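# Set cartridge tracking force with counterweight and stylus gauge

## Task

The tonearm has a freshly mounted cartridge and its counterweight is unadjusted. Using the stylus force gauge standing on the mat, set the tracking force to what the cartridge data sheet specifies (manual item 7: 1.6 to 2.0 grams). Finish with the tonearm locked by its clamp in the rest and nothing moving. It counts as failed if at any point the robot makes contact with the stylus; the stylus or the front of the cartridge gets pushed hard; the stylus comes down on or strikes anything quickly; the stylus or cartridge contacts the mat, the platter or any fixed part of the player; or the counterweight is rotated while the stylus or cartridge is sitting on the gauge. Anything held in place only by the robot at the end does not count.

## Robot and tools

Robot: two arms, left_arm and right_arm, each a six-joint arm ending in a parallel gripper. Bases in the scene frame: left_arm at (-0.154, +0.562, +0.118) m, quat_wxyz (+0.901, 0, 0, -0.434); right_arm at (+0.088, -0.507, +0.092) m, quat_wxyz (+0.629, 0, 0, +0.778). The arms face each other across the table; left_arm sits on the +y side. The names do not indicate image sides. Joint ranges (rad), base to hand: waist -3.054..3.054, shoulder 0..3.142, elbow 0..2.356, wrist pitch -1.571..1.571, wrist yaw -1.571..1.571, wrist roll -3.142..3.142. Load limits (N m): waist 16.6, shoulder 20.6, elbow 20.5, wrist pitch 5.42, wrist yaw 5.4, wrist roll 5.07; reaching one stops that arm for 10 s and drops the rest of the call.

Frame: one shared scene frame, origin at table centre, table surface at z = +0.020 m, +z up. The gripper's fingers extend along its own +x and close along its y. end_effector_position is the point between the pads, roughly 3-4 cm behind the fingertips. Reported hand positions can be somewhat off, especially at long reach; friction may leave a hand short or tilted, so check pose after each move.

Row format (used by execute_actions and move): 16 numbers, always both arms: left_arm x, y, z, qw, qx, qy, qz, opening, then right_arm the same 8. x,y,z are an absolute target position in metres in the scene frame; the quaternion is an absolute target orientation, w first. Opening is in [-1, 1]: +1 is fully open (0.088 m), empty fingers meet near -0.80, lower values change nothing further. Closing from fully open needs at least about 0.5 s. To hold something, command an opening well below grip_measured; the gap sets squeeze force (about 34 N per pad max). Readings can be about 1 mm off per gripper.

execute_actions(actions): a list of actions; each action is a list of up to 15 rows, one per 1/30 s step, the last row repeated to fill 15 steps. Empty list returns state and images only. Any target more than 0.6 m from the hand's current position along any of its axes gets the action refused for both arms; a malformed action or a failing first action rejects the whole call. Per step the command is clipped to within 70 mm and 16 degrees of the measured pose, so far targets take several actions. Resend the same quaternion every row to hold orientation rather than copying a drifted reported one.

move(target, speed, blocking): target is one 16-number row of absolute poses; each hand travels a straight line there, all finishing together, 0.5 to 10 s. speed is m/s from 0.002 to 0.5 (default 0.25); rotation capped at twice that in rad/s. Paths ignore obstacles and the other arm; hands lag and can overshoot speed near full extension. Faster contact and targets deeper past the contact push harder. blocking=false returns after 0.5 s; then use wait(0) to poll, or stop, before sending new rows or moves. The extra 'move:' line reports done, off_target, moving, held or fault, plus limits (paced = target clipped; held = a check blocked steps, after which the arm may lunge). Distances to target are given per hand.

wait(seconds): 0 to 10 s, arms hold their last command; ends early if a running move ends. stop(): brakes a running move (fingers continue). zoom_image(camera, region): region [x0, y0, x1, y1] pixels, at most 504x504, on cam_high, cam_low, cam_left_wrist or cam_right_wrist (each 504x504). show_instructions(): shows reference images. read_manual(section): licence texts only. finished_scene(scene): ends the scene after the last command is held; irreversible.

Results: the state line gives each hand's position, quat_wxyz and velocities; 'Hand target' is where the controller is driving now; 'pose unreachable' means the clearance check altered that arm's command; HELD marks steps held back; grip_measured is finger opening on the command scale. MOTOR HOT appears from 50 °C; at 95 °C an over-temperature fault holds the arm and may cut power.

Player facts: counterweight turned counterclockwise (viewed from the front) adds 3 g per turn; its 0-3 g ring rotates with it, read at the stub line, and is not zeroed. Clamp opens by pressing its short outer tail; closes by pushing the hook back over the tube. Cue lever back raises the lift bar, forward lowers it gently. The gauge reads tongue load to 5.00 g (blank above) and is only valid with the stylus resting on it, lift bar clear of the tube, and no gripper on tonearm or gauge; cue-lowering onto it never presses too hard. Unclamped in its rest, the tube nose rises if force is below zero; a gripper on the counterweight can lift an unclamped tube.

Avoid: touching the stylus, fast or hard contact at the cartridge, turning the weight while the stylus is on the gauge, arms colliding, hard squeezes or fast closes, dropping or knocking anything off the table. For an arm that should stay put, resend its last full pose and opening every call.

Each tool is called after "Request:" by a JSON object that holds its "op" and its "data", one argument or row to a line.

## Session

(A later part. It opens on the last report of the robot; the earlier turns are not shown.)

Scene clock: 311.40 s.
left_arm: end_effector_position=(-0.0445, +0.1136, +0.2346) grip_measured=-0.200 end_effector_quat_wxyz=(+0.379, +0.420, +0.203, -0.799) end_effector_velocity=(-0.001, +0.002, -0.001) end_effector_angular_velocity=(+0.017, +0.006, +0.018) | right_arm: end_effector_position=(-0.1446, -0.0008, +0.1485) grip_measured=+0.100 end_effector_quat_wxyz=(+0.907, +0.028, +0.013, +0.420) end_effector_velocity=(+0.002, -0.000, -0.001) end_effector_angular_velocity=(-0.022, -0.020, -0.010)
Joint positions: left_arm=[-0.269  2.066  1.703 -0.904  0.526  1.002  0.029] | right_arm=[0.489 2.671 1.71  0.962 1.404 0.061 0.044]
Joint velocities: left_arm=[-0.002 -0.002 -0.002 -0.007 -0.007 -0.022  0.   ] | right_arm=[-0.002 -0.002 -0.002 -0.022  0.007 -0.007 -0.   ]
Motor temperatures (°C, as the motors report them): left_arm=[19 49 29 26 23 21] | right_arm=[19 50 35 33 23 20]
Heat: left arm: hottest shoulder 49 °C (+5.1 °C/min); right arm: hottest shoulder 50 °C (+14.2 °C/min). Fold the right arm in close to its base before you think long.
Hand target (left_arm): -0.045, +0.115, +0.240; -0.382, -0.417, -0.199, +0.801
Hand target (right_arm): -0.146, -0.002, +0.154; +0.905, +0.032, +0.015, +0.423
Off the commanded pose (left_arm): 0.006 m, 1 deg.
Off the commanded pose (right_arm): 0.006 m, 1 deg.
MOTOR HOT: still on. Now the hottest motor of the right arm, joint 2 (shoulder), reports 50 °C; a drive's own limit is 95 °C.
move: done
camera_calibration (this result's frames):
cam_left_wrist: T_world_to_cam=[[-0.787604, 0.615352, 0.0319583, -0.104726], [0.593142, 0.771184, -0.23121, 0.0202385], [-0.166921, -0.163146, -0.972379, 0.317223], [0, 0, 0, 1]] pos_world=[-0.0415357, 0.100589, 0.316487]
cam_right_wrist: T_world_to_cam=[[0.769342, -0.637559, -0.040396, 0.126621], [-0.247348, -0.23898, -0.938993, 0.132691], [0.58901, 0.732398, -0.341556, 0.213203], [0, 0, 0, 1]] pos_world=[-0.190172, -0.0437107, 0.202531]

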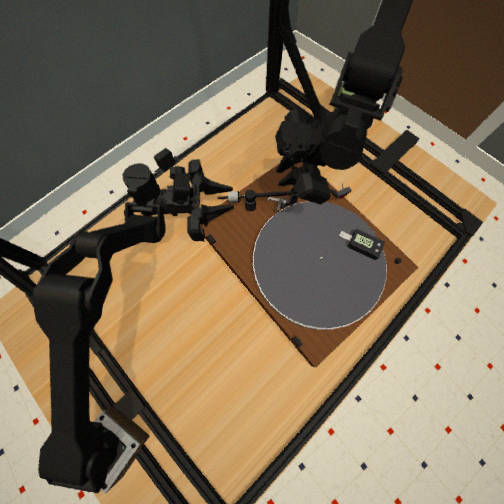

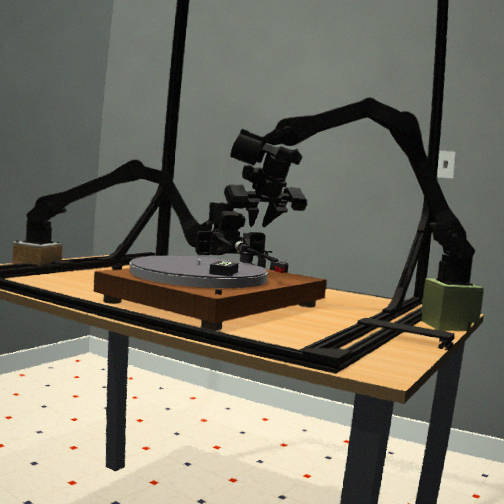

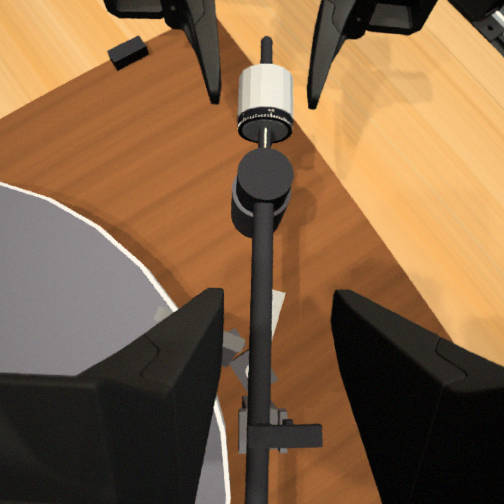

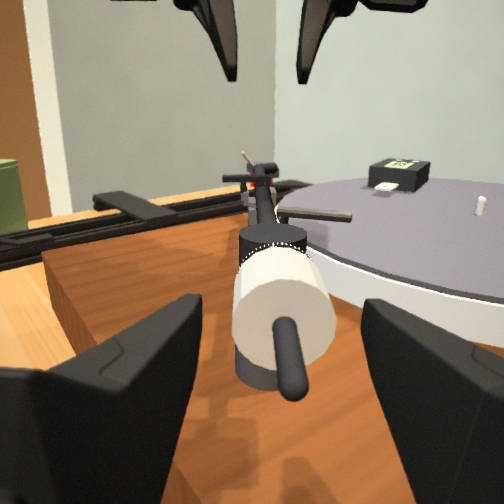

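Request:
{"op": "move", "data": {
  "target": [-0.045,0.115,0.24,0.382,0.417,0.199,-0.801,-0.2,-0.145,-0.002,0.151,0.905,0.032,0.015,0.423,-0.45]
}}

Request:
{"op": "move", "data": {
  "target": [-0.045,0.115,0.24,0.382,0.417,0.199,-0.801,-0.2,-0.145,-0.002,0.151,0.804,-0.419,-0.195,0.375,-0.45]
}}

Request:
{"op": "move", "data": {
  "target": [-0.045,0.115,0.24,0.382,0.417,0.199,-0.801,-0.2,-0.145,-0.002,0.151,0.804,-0.419,-0.195,0.375,0.05]
}}

Request:
{"op": "move", "data": {
  "target": [-0.045,0.115,0.24,0.382,0.417,0.199,-0.801,-0.2,-0.145,-0.002,0.151,0.905,0.032,0.015,0.423,0.05],
  "speed": 0.4
}}

Request:
{"op": "move", "data": {
  "target": [-0.045,0.115,0.24,0.382,0.417,0.199,-0.801,-0.2,-0.145,-0.002,0.151,0.905,0.032,0.015,0.423,-0.45]
}}

Request:
{"op": "move", "data": {
  "target": [-0.045,0.115,0.24,0.382,0.417,0.199,-0.801,-0.2,-0.145,-0.002,0.151,0.804,-0.419,-0.195,0.375,-0.45]
}}

Request:
{"op": "move", "data": {
  "target": [-0.045,0.115,0.24,0.382,0.417,0.199,-0.801,-0.2,-0.145,-0.002,0.151,0.804,-0.419,-0.195,0.375,0.05]
}}

Request:
{"op": "move", "data": {
  "target": [-0.045,0.115,0.24,0.382,0.417,0.199,-0.801,-0.2,-0.145,-0.002,0.151,0.905,0.032,0.015,0.423,0.05],
  "speed": 0.4
}}

Request:
{"op": "move", "data": {
  "target": [-0.045,0.115,0.24,0.382,0.417,0.199,-0.801,-0.2,-0.145,-0.002,0.151,0.905,0.032,0.015,0.423,-0.45]
}}

Request:
{"op": "move", "data": {
  "target": [-0.045,0.115,0.24,0.382,0.417,0.199,-0.801,-0.2,-0.145,-0.002,0.151,0.804,-0.419,-0.195,0.375,-0.45]
}}

Request:
{"op": "move", "data": {
  "target": [-0.045,0.115,0.24,0.382,0.417,0.199,-0.801,-0.2,-0.145,-0.002,0.151,0.804,-0.419,-0.195,0.375,0.05]
}}

Request:
{"op": "move", "data": {
  "target": [-0.045,0.115,0.24,0.382,0.417,0.199,-0.801,-0.2,-0.168,-0.03,0.152,0.804,-0.419,-0.195,0.375,0.05],
  "speed": 0.05
}}

Request:
{"op": "zoom_image", "data": {
  "camera": "cam_left_wrist",
  "region": [225,95,305,155]
}}

Scene clock: 327.10 s.
left_arm: end_effector_position=(-0.0445, +0.1137, +0.2347) grip_measured=-0.200 end_effector_quat_wxyz=(+0.379, +0.420, +0.203, -0.799) end_effector_velocity=(-0.000, +0.005, -0.003) end_effector_angular_velocity=(+0.026, -0.014, -0.002) | right_arm: end_effector_position=(-0.1449, -0.0006, +0.1481) grip_measured=-0.257 end_effector_quat_wxyz=(+0.906, +0.028, +0.013, +0.422) end_effector_velocity=(-0.002, -0.000, +0.001) end_effector_angular_velocity=(+0.001, -0.001, +0.010)
Joint positions: left_arm=[-0.269  2.066  1.703 -0.904  0.526  1.001  0.029] | right_arm=[0.489 2.671 1.708 0.961 1.4   0.062 0.026]
Joint velocities: left_arm=[-0.002 -0.002 -0.002 -0.022 -0.022  0.007  0.   ] | right_arm=[ 0.002 -0.002 -0.002  0.007 -0.007 -0.007 -0.   ]
Motor temperatures (°C, as the motors report them): left_arm=[19 50 29 26 23 21] | right_arm=[19 57 34 32 23 20]
Heat: left arm: hottest shoulder 50 °C (+4.0 °C/min); right arm: hottest shoulder 57 °C (+19.2 °C/min). Fold the left arm in close to its base before you think long. Fold the right arm in close to its base before you think long.
Hand target (left_arm): -0.045, +0.115, +0.240; -0.382, -0.417, -0.199, +0.801
Hand target (right_arm): -0.145, -0.002, +0.151; +0.905, +0.032, +0.015, +0.423
Off the commanded pose (left_arm): 0.005 m, 1 deg.
Off the commanded pose (right_arm): 0.003 m, 1 deg.
MOTOR HOT: a motor of the left arm reached 50 °C. Now the hottest motor of the left arm, joint 2 (shoulder), reports 50 °C. The temperature limit of the motors' drives, at which the controller stops that arm, is 95 °C. To cool a motor, set the load down, stop pushing, or move to a pose that needs little force.
MOTOR HOT: still on. Now the hottest motor of the right arm, joint 2 (shoulder), reports 57 °C; a drive's own limit is 95 °C.
move: done
camera_calibration (this result's frames):
cam_left_wrist: T_world_to_cam=[[-0.787793, 0.6151, 0.0321738, -0.104835], [0.59286, 0.771403, -0.231202, 0.0201683], [-0.167031, -0.163065, -0.972374, 0.317262], [0, 0, 0, 1]] pos_world=[-0.0415529, 0.100661, 0.316533]
cam_right_wrist: T_world_to_cam=[[0.772032, -0.634367, -0.0392958, 0.127126], [-0.24582, -0.241007, -0.938876, 0.132528], [0.586122, 0.734502, -0.342006, 0.212778], [0, 0, 0, 1]] pos_world=[-0.190281, -0.0437011, 0.202194]

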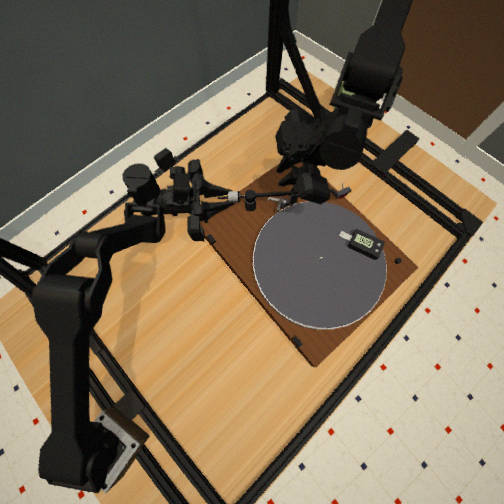

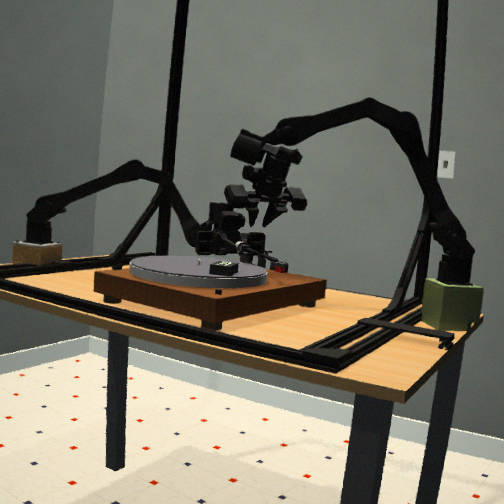

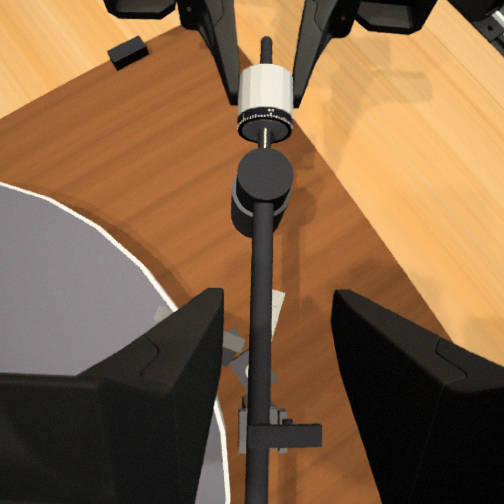

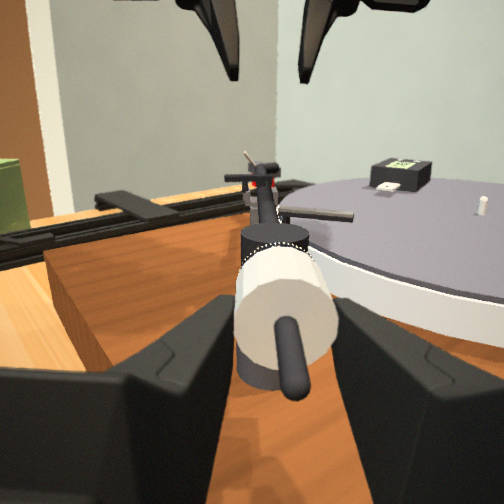

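Scene clock: 329.67 s.
left_arm: end_effector_position=(-0.0446, +0.1138, +0.2347) grip_measured=-0.200 end_effector_quat_wxyz=(+0.379, +0.420, +0.203, -0.799) end_effector_velocity=(-0.002, +0.004, -0.002) end_effector_angular_velocity=(+0.026, +0.005, +0.006) | right_arm: end_effector_position=(-0.1449, -0.0020, +0.1513) grip_measured=-0.257 end_effector_quat_wxyz=(+0.806, -0.418, -0.192, +0.374) end_effector_velocity=(+0.000, +0.001, +0.002) end_effector_angular_velocity=(-0.013, -0.028, +0.020)
Joint positions: left_arm=[-0.269  2.065  1.703 -0.904  0.526  1.001  0.029] | right_arm=[ 0.491  2.656  1.701  0.935  1.406 -0.935  0.026]
Joint velocities: left_arm=[-0.002 -0.002 -0.002 -0.022 -0.007 -0.007 -0.   ] | right_arm=[-0.002 -0.002 -0.017  0.066 -0.022 -0.081  0.   ]
Motor temperatures (°C, as the motors report them): left_arm=[19 50 29 26 23 21] | right_arm=[19 57 34 32 23 20]
Heat: left arm: hottest shoulder 50 °C (+3.0 °C/min); right arm: hottest shoulder 57 °C (+18.3 °C/min). Fold the left arm in close to its base before you think long. Fold the right arm in close to its base before you think long.
Hand target (left_arm): -0.045, +0.115, +0.240; -0.382, -0.417, -0.199, +0.801
Hand target (right_arm): -0.145, -0.002, +0.151; +0.804, -0.419, -0.194, +0.375
Off the commanded pose (left_arm): 0.005 m, 1 deg.
Off the commanded pose (right_arm): 0.000 m, 0 deg.
MOTOR HOT: still on. Now the hottest motor of the left arm, joint 2 (shoulder), reports 50 °C; a drive's own limit is 95 °C.
MOTOR HOT: still on. Now the hottest motor of the right arm, joint 2 (shoulder), reports 57 °C; a drive's own limit is 95 °C.
move: done
camera_calibration (this result's frames):
cam_left_wrist: T_world_to_cam=[[-0.787793, 0.6151, 0.0321738, -0.104915], [0.59286, 0.771403, -0.231202, 0.0201371], [-0.167031, -0.163065, -0.972374, 0.317316], [0, 0, 0, 1]] pos_world=[-0.0415877, 0.100742, 0.316581]
cam_right_wrist: T_world_to_cam=[[0.436449, -0.351232, 0.828341, -0.0529271], [0.372742, -0.767348, -0.521767, 0.160603], [0.818887, 0.536482, -0.203989, 0.227305], [0, 0, 0, 1]] pos_world=[-0.222901, -0.0172966, 0.174007]

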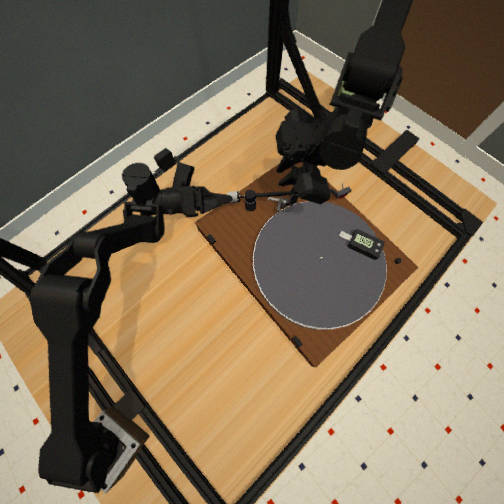

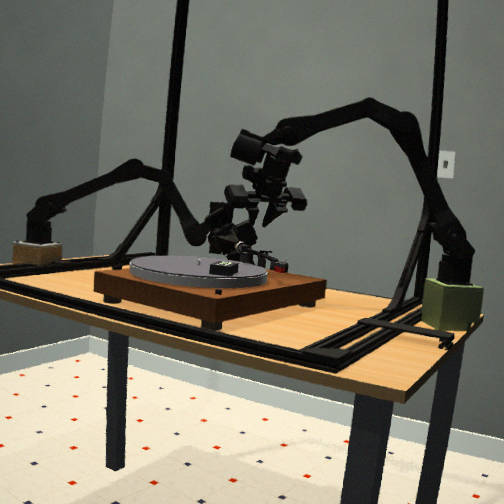

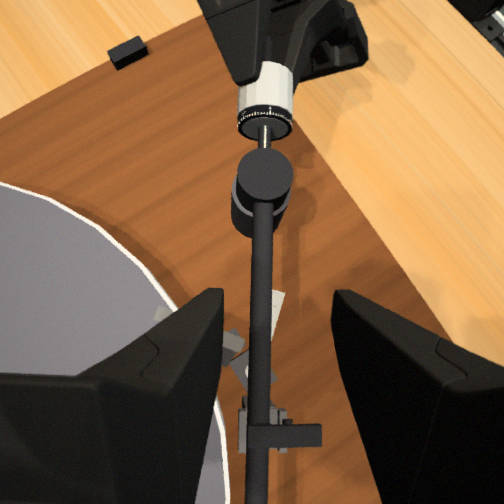

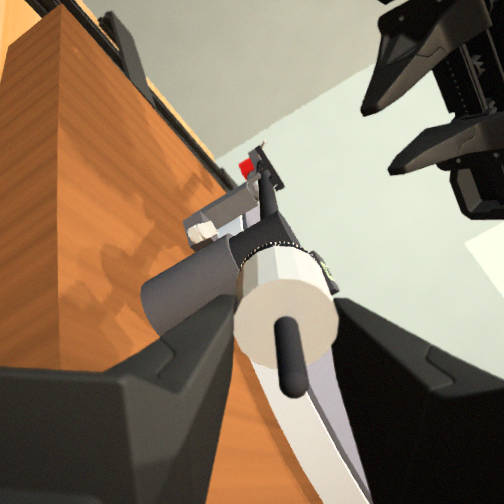

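Scene clock: 330.37 s.
left_arm: end_effector_position=(-0.0446, +0.1138, +0.2347) grip_measured=-0.200 end_effector_quat_wxyz=(+0.379, +0.420, +0.203, -0.799) end_effector_velocity=(-0.001, +0.002, -0.001) end_effector_angular_velocity=(+0.023, +0.012, +0.030) | right_arm: end_effector_position=(-0.1450, -0.0019, +0.1528) grip_measured=+0.049 end_effector_quat_wxyz=(+0.807, -0.415, -0.192, +0.374) end_effector_velocity=(+0.001, +0.001, -0.000) end_effector_angular_velocity=(-0.010, -0.010, +0.005)
Joint positions: left_arm=[-0.269  2.065  1.703 -0.904  0.526  1.001  0.029] | right_arm=[ 0.491  2.656  1.701  0.952  1.405 -0.948  0.041]
Joint velocities: left_arm=[-0.002 -0.002 -0.002 -0.007 -0.007 -0.037 -0.   ] | right_arm=[-0.002 -0.002 -0.002 -0.007 -0.007 -0.007 -0.   ]
Motor temperatures (°C, as the motors report them): left_arm=[19 50 29 26 23 21] | right_arm=[19 57 34 32 23 20]
Heat: left arm: hottest shoulder 50 °C (+3.0 °C/min); right arm: hottest shoulder 57 °C (+18.1 °C/min). Fold the left arm in close to its base before you think long. Fold the right arm in close to its base before you think long.
Hand target (left_arm): -0.045, +0.115, +0.240; -0.382, -0.417, -0.199, +0.801
Hand target (right_arm): -0.145, -0.002, +0.151; +0.804, -0.419, -0.195, +0.375
Off the commanded pose (left_arm): 0.005 m, 1 deg.
Off the commanded pose (right_arm): 0.002 m, 1 deg.
MOTOR HOT: still on. Now the hottest motor of the left arm, joint 2 (shoulder), reports 50 °C; a drive's own limit is 95 °C.
MOTOR HOT: still on. Now the hottest motor of the right arm, joint 2 (shoulder), reports 57 °C; a drive's own limit is 95 °C.
move: done
camera_calibration (this result's frames):
cam_left_wrist: T_world_to_cam=[[-0.787793, 0.6151, 0.0321738, -0.104915], [0.59286, 0.771403, -0.231202, 0.0201371], [-0.167031, -0.163065, -0.972374, 0.317316], [0, 0, 0, 1]] pos_world=[-0.0415877, 0.100742, 0.316581]
cam_right_wrist: T_world_to_cam=[[0.437759, -0.354749, 0.826148, -0.05362], [0.372691, -0.76461, -0.525806, 0.162132], [0.818211, 0.538074, -0.202503, 0.227334], [0, 0, 0, 1]] pos_world=[-0.222959, -0.0173763, 0.175584]

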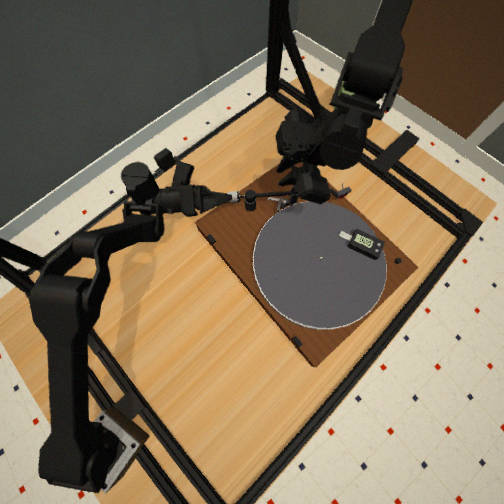

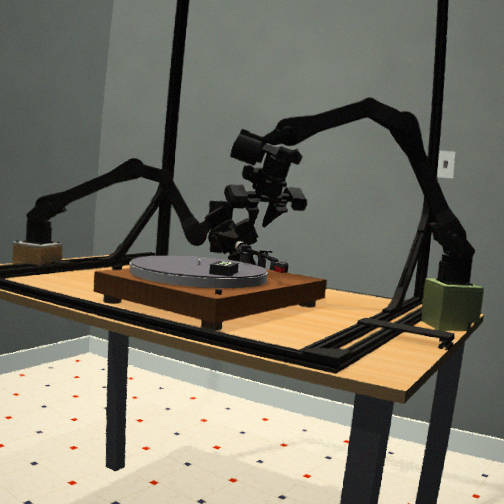

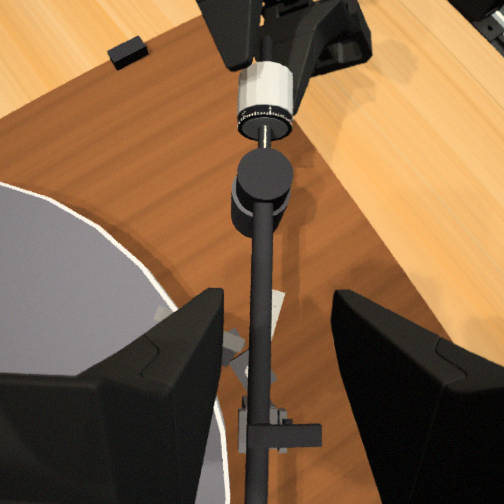

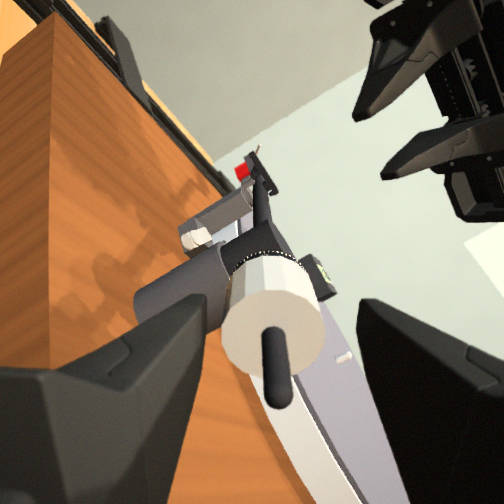

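Scene clock: 332.43 s.
left_arm: end_effector_position=(-0.0446, +0.1137, +0.2348) grip_measured=-0.200 end_effector_quat_wxyz=(+0.379, +0.420, +0.203, -0.799) end_effector_velocity=(-0.001, +0.008, -0.004) end_effector_angular_velocity=(+0.044, +0.013, +0.011) | right_arm: end_effector_position=(-0.1448, -0.0022, +0.1474) grip_measured=+0.050 end_effector_quat_wxyz=(+0.906, +0.028, +0.013, +0.421) end_effector_velocity=(+0.002, -0.000, -0.003) end_effector_angular_velocity=(-0.014, -0.007, -0.010)
Joint positions: left_arm=[-0.269  2.065  1.703 -0.904  0.527  1.001  0.029] | right_arm=[0.491 2.671 1.701 0.973 1.403 0.059 0.041]
Joint velocities: left_arm=[ 0.002 -0.002 -0.007 -0.037 -0.007 -0.007 -0.   ] | right_arm=[-0.002 -0.002 -0.002 -0.037  0.007  0.022  0.   ]
Motor temperatures (°C, as the motors report them): left_arm=[19 50 29 26 23 21] | right_arm=[19 57 34 32 23 20]
Heat: left arm: hottest shoulder 50 °C (+3.1 °C/min); right arm: hottest shoulder 57 °C (+17.3 °C/min). Fold the left arm in close to its base before you think long. Fold the right arm in close to its base before you think long.
Hand target (left_arm): -0.045, +0.115, +0.240; -0.382, -0.417, -0.199, +0.801
Hand target (right_arm): -0.145, -0.002, +0.151; +0.905, +0.032, +0.015, +0.423
Off the commanded pose (left_arm): 0.005 m, 1 deg.
Off the commanded pose (right_arm): 0.004 m, 1 deg.
MOTOR HOT: still on. Now the hottest motor of the left arm, joint 2 (shoulder), reports 50 °C; a drive's own limit is 95 °C.
MOTOR HOT: still on. Now the hottest motor of the right arm, joint 2 (shoulder), reports 57 °C; a drive's own limit is 95 °C.
move: done
camera_calibration (this result's frames):
cam_left_wrist: T_world_to_cam=[[-0.787711, 0.615194, 0.0323494, -0.104995], [0.592871, 0.771302, -0.231511, 0.0202659], [-0.167375, -0.163185, -0.972294, 0.317312], [0, 0, 0, 1]] pos_world=[-0.0416108, 0.100742, 0.316609]
cam_right_wrist: T_world_to_cam=[[0.771526, -0.634892, -0.040734, 0.126229], [-0.246502, -0.239298, -0.939134, 0.13143], [0.586501, 0.734608, -0.341127, 0.213556], [0, 0, 0, 1]] pos_world=[-0.190242, -0.0452878, 0.201422]

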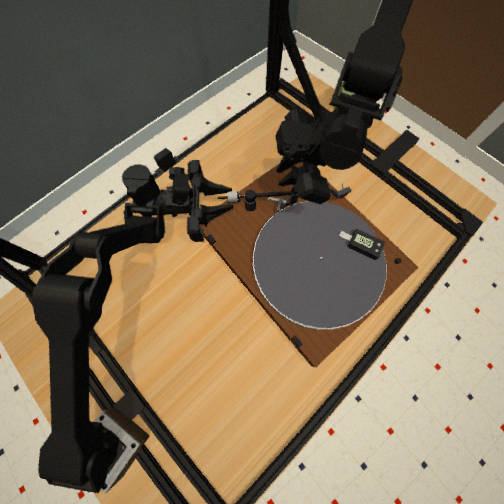

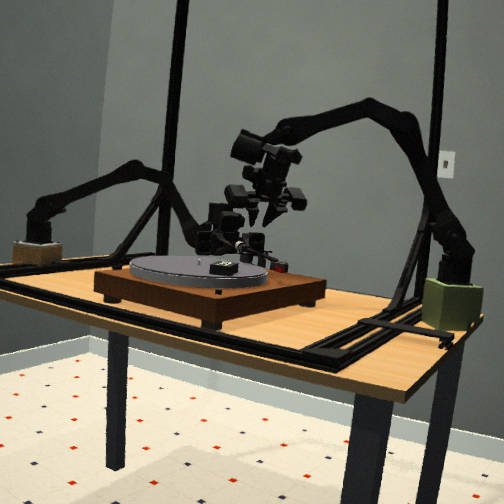

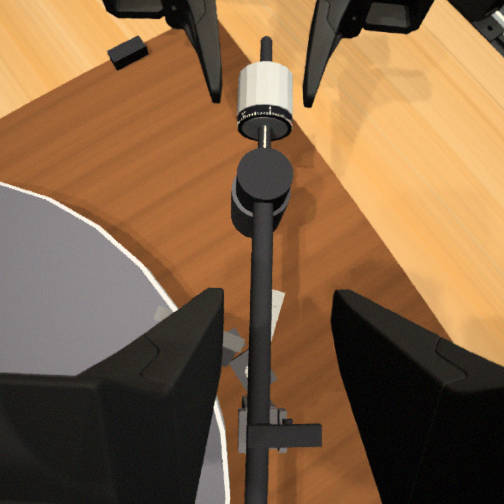

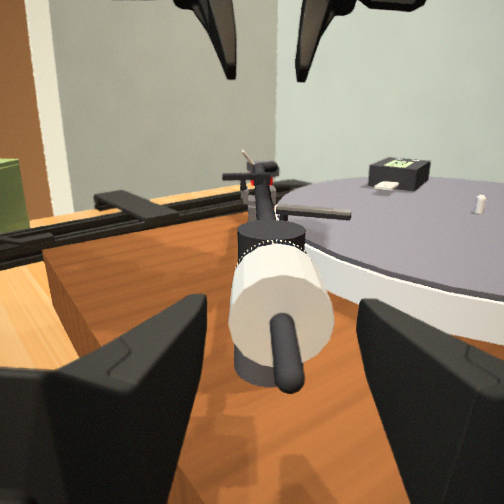

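Scene clock: 333.13 s.
left_arm: end_effector_position=(-0.0446, +0.1138, +0.2347) grip_measured=-0.200 end_effector_quat_wxyz=(+0.379, +0.420, +0.203, -0.799) end_effector_velocity=(+0.000, -0.001, +0.000) end_effector_angular_velocity=(+0.004, +0.000, +0.018) | right_arm: end_effector_position=(-0.1456, -0.0015, +0.1469) grip_measured=-0.249 end_effector_quat_wxyz=(+0.905, +0.028, +0.013, +0.424) end_effector_velocity=(+0.002, -0.000, -0.000) end_effector_angular_velocity=(-0.010, -0.010, -0.010)
Joint positions: left_arm=[-0.269  2.065  1.702 -0.904  0.527  1.001  0.029] | right_arm=[0.491 2.671 1.701 0.968 1.396 0.063 0.027]
Joint velocities: left_arm=[-0.002 -0.002 -0.002  0.007 -0.007 -0.022  0.   ] | right_arm=[-0.002 -0.002 -0.002 -0.007  0.007 -0.007  0.   ]
Motor temperatures (°C, as the motors report them): left_arm=[19 50 29 26 23 21] | right_arm=[19 57 34 32 23 20]
Heat: left arm: hottest shoulder 50 °C (+3.0 °C/min); right arm: hottest shoulder 57 °C (+17.1 °C/min). Fold the left arm in close to its base before you think long. Fold the right arm in close to its base before you think long.
Hand target (left_arm): -0.045, +0.115, +0.240; -0.382, -0.417, -0.199, +0.801
Hand target (right_arm): -0.145, -0.002, +0.151; +0.905, +0.032, +0.015, +0.423
Off the commanded pose (left_arm): 0.005 m, 1 deg.
Off the commanded pose (right_arm): 0.004 m, 1 deg.
MOTOR HOT: still on. Now the hottest motor of the left arm, joint 2 (shoulder), reports 50 °C; a drive's own limit is 95 °C.
MOTOR HOT: still on. Now the hottest motor of the right arm, joint 2 (shoulder), reports 57 °C; a drive's own limit is 95 °C.
move: done
camera_calibration (this result's frames):
cam_left_wrist: T_world_to_cam=[[-0.787707, 0.615183, 0.0326833, -0.105142], [0.592836, 0.771383, -0.231329, 0.0201453], [-0.167521, -0.162844, -0.972326, 0.317166], [0, 0, 0, 1]] pos_world=[-0.0416315, 0.10079, 0.316486]
cam_right_wrist: T_world_to_cam=[[0.775628, -0.629918, -0.0400527, 0.12769], [-0.244948, -0.241911, -0.938871, 0.131145], [0.581723, 0.738026, -0.34193, 0.212805], [0, 0, 0, 1]] pos_world=[-0.19071, -0.0448958, 0.201007]

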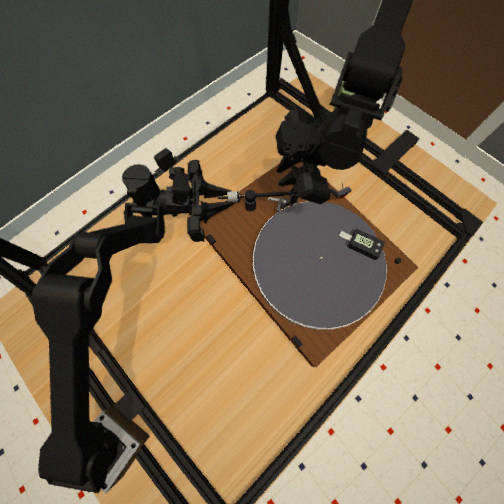

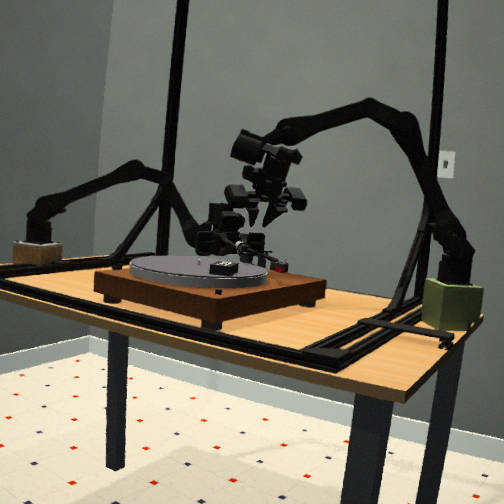

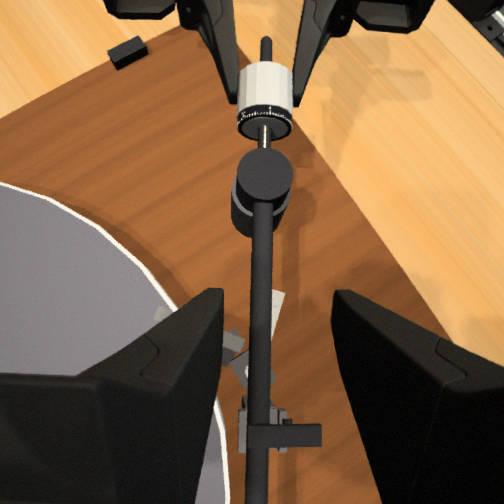

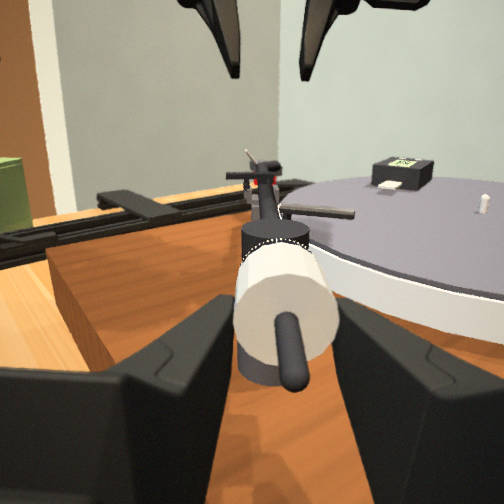

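Scene clock: 335.70 s.
left_arm: end_effector_position=(-0.0446, +0.1138, +0.2347) grip_measured=-0.200 end_effector_quat_wxyz=(+0.379, +0.420, +0.203, -0.799) end_effector_velocity=(+0.001, +0.002, -0.002) end_effector_angular_velocity=(+0.018, -0.013, +0.010) | right_arm: end_effector_position=(-0.1451, -0.0034, +0.1510) grip_measured=-0.249 end_effector_quat_wxyz=(+0.806, -0.419, -0.191, +0.373) end_effector_velocity=(+0.003, +0.002, +0.002) end_effector_angular_velocity=(-0.023, -0.039, +0.015)
Joint positions: left_arm=[-0.269  2.065  1.702 -0.904  0.527  1.001  0.029] | right_arm=[ 0.494  2.655  1.697  0.935  1.411 -0.935  0.027]
Joint velocities: left_arm=[-0.002 -0.002 -0.002 -0.007 -0.022 -0.007 -0.   ] | right_arm=[-0.007 -0.002 -0.017  0.066 -0.022 -0.095 -0.   ]
Motor temperatures (°C, as the motors report them): left_arm=[19 50 29 26 23 21] | right_arm=[19 58 34 32 23 20]
Heat: left arm: hottest shoulder 50 °C (+3.0 °C/min); right arm: hottest shoulder 58 °C (+18.3 °C/min). Fold the left arm in close to its base before you think long. Fold the right arm in close to its base before you think long.
Hand target (left_arm): -0.045, +0.115, +0.240; -0.382, -0.417, -0.199, +0.801
Hand target (right_arm): -0.145, -0.002, +0.151; +0.804, -0.419, -0.194, +0.375
Off the commanded pose (left_arm): 0.005 m, 1 deg.
Off the commanded pose (right_arm): 0.001 m, 1 deg.
MOTOR HOT: still on. Now the hottest motor of the left arm, joint 2 (shoulder), reports 50 °C; a drive's own limit is 95 °C.
MOTOR HOT: still on. Now the hottest motor of the right arm, joint 2 (shoulder), reports 58 °C; a drive's own limit is 95 °C.
move: done
camera_calibration (this result's frames):
cam_left_wrist: T_world_to_cam=[[-0.787707, 0.615183, 0.0326833, -0.105142], [0.592836, 0.771383, -0.231329, 0.0201453], [-0.167521, -0.162844, -0.972326, 0.317166], [0, 0, 0, 1]] pos_world=[-0.0416315, 0.10079, 0.316486]
cam_right_wrist: T_world_to_cam=[[0.434253, -0.350968, 0.829605, -0.0536211], [0.371481, -0.769238, -0.51988, 0.159022], [0.820625, 0.533942, -0.203666, 0.228416], [0, 0, 0, 1]] pos_world=[-0.223233, -0.0184548, 0.173677]

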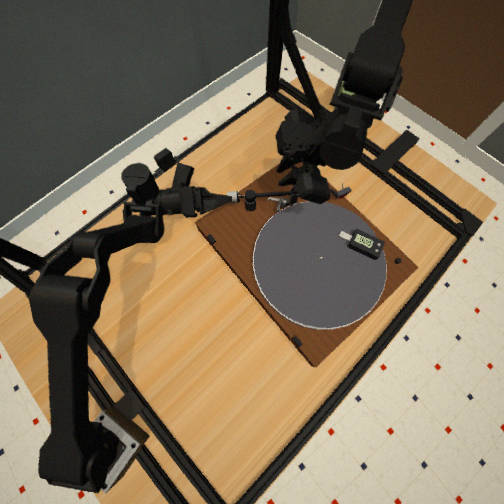

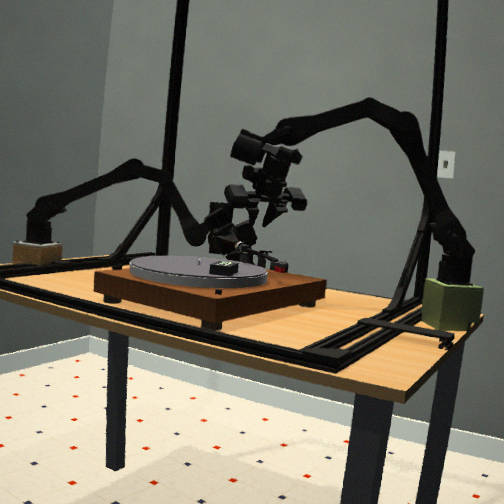

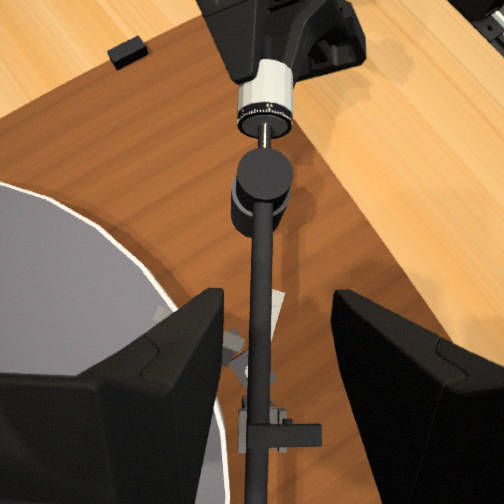

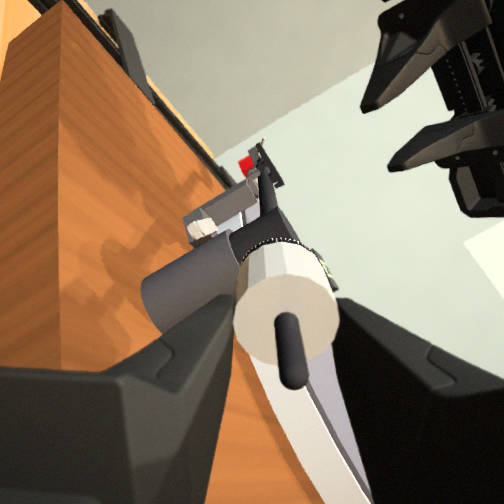

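Scene clock: 336.40 s.
left_arm: end_effector_position=(-0.0446, +0.1138, +0.2348) grip_measured=-0.200 end_effector_quat_wxyz=(+0.379, +0.420, +0.203, -0.799) end_effector_velocity=(-0.001, +0.002, -0.002) end_effector_angular_velocity=(+0.018, -0.013, +0.005) | right_arm: end_effector_position=(-0.1456, -0.0028, +0.1526) grip_measured=+0.049 end_effector_quat_wxyz=(+0.806, -0.416, -0.193, +0.375) end_effector_velocity=(+0.003, +0.002, -0.003) end_effector_angular_velocity=(-0.023, -0.025, +0.000)
Joint positions: left_arm=[-0.269  2.065  1.702 -0.904  0.527  1.001  0.029] | right_arm=[ 0.493  2.655  1.697  0.953  1.405 -0.948  0.041]
Joint velocities: left_arm=[-0.007 -0.002 -0.002 -0.007 -0.022 -0.007  0.   ] | right_arm=[-0.007  0.002 -0.002 -0.007 -0.007 -0.022  0.   ]
Motor temperatures (°C, as the motors report them): left_arm=[19 50 29 26 23 21] | right_arm=[19 58 34 32 23 20]
Heat: left arm: hottest shoulder 50 °C (+3.0 °C/min); right arm: hottest shoulder 58 °C (+18.0 °C/min). Fold the left arm in close to its base before you think long. Fold the right arm in close to its base before you think long.
Hand target (left_arm): -0.045, +0.115, +0.240; -0.382, -0.417, -0.199, +0.801
Hand target (right_arm): -0.145, -0.002, +0.151; +0.804, -0.419, -0.195, +0.375
Off the commanded pose (left_arm): 0.005 m, 1 deg.
Off the commanded pose (right_arm): 0.002 m, 0 deg.
MOTOR HOT: still on. Now the hottest motor of the left arm, joint 2 (shoulder), reports 50 °C; a drive's own limit is 95 °C.
MOTOR HOT: still on. Now the hottest motor of the right arm, joint 2 (shoulder), reports 58 °C; a drive's own limit is 95 °C.
move: done
camera_calibration (this result's frames):
cam_left_wrist: T_world_to_cam=[[-0.787711, 0.615194, 0.0323494, -0.105074], [0.592871, 0.771302, -0.231511, 0.0202348], [-0.167375, -0.163185, -0.972294, 0.317366], [0, 0, 0, 1]] pos_world=[-0.0416457, 0.100823, 0.316657]
cam_right_wrist: T_world_to_cam=[[0.437308, -0.35234, 0.827416, -0.0536795], [0.375242, -0.764648, -0.523935, 0.161677], [0.817285, 0.539602, -0.202174, 0.228077], [0, 0, 0, 1]] pos_world=[-0.223598, -0.0183581, 0.175235]

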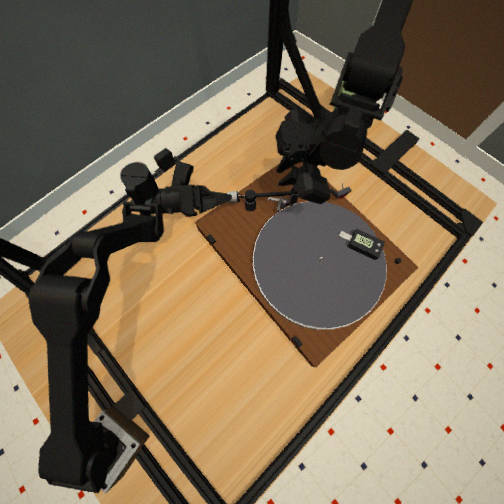

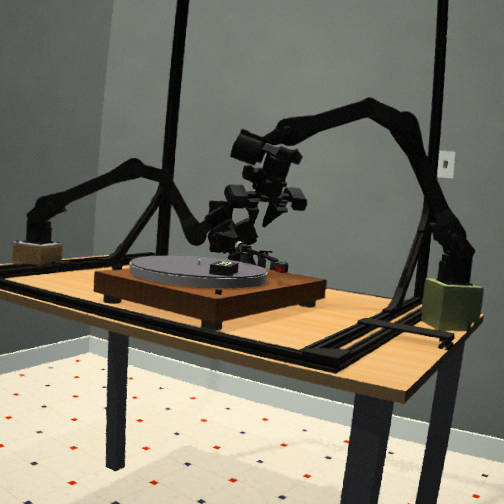

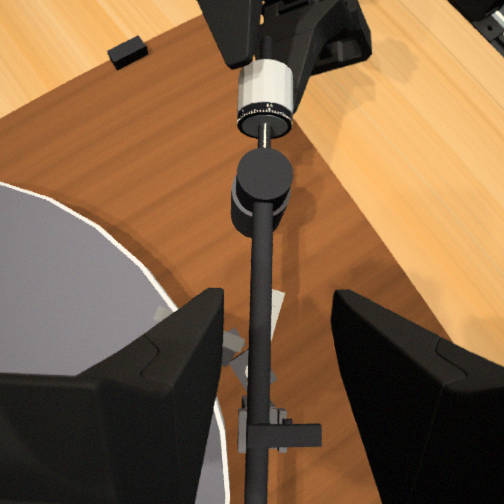

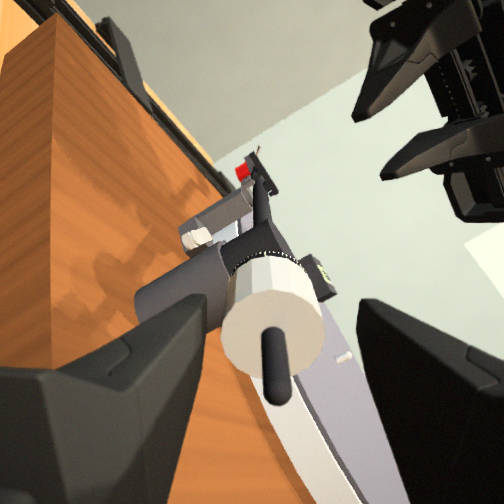

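Scene clock: 338.47 s.
left_arm: end_effector_position=(-0.0447, +0.1139, +0.2347) grip_measured=-0.200 end_effector_quat_wxyz=(+0.379, +0.420, +0.203, -0.799) end_effector_velocity=(-0.000, +0.005, -0.003) end_effector_angular_velocity=(+0.031, -0.007, +0.010) | right_arm: end_effector_position=(-0.1458, -0.0026, +0.1474) grip_measured=+0.050 end_effector_quat_wxyz=(+0.906, +0.029, +0.013, +0.422) end_effector_velocity=(+0.000, +0.002, -0.005) end_effector_angular_velocity=(-0.025, -0.016, +0.005)
Joint positions: left_arm=[-0.269  2.065  1.702 -0.904  0.527  1.001  0.029] | right_arm=[0.493 2.671 1.701 0.973 1.403 0.059 0.041]
Joint velocities: left_arm=[-0.002 -0.002 -0.002 -0.022 -0.022 -0.007 -0.   ] | right_arm=[-0.002  0.002  0.002 -0.051 -0.007  0.022 -0.   ]
Motor temperatures (°C, as the motors report them): left_arm=[19 50 29 26 23 21] | right_arm=[19 58 34 32 23 20]
Heat: left arm: hottest shoulder 50 °C (+3.0 °C/min); right arm: hottest shoulder 58 °C (+17.0 °C/min). Fold the left arm in close to its base before you think long. Fold the right arm in close to its base before you think long.
Hand target (left_arm): -0.045, +0.115, +0.240; -0.382, -0.417, -0.199, +0.801
Hand target (right_arm): -0.145, -0.002, +0.151; +0.905, +0.032, +0.015, +0.423
Off the commanded pose (left_arm): 0.005 m, 1 deg.
Off the commanded pose (right_arm): 0.004 m, 0 deg.
MOTOR HOT: still on. Now the hottest motor of the left arm, joint 2 (shoulder), reports 50 °C; a drive's own limit is 95 °C.
MOTOR HOT: still on. Now the hottest motor of the right arm, joint 2 (shoulder), reports 58 °C; a drive's own limit is 95 °C.
move: done
camera_calibration (this result's frames):
cam_left_wrist: T_world_to_cam=[[-0.787707, 0.615183, 0.0326833, -0.105221], [0.592836, 0.771383, -0.231329, 0.0201141], [-0.167521, -0.162844, -0.972326, 0.31722], [0, 0, 0, 1]] pos_world=[-0.0416663, 0.100872, 0.316534]
cam_right_wrist: T_world_to_cam=[[0.772726, -0.633407, -0.041109, 0.126924], [-0.246277, -0.239494, -0.939143, 0.131152], [0.585015, 0.735824, -0.341057, 0.214237], [0, 0, 0, 1]] pos_world=[-0.191109, -0.0458359, 0.201456]

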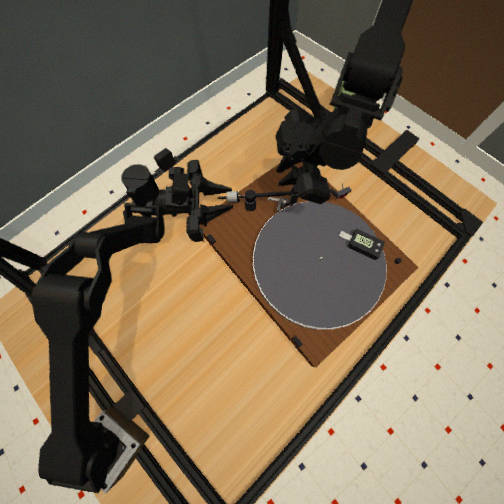

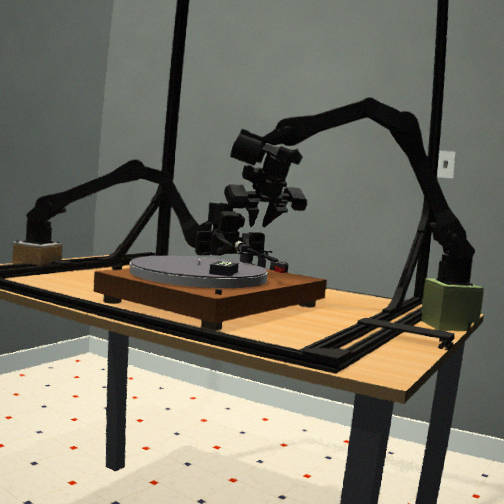

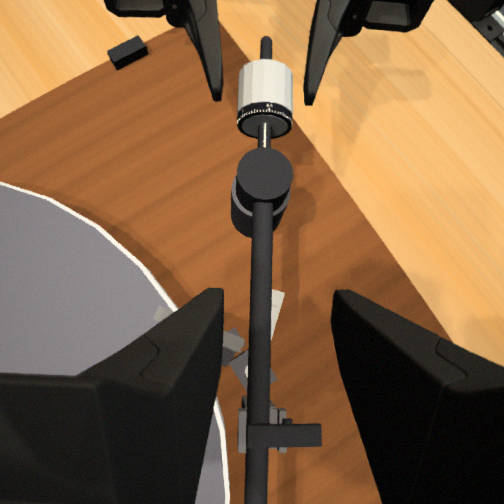

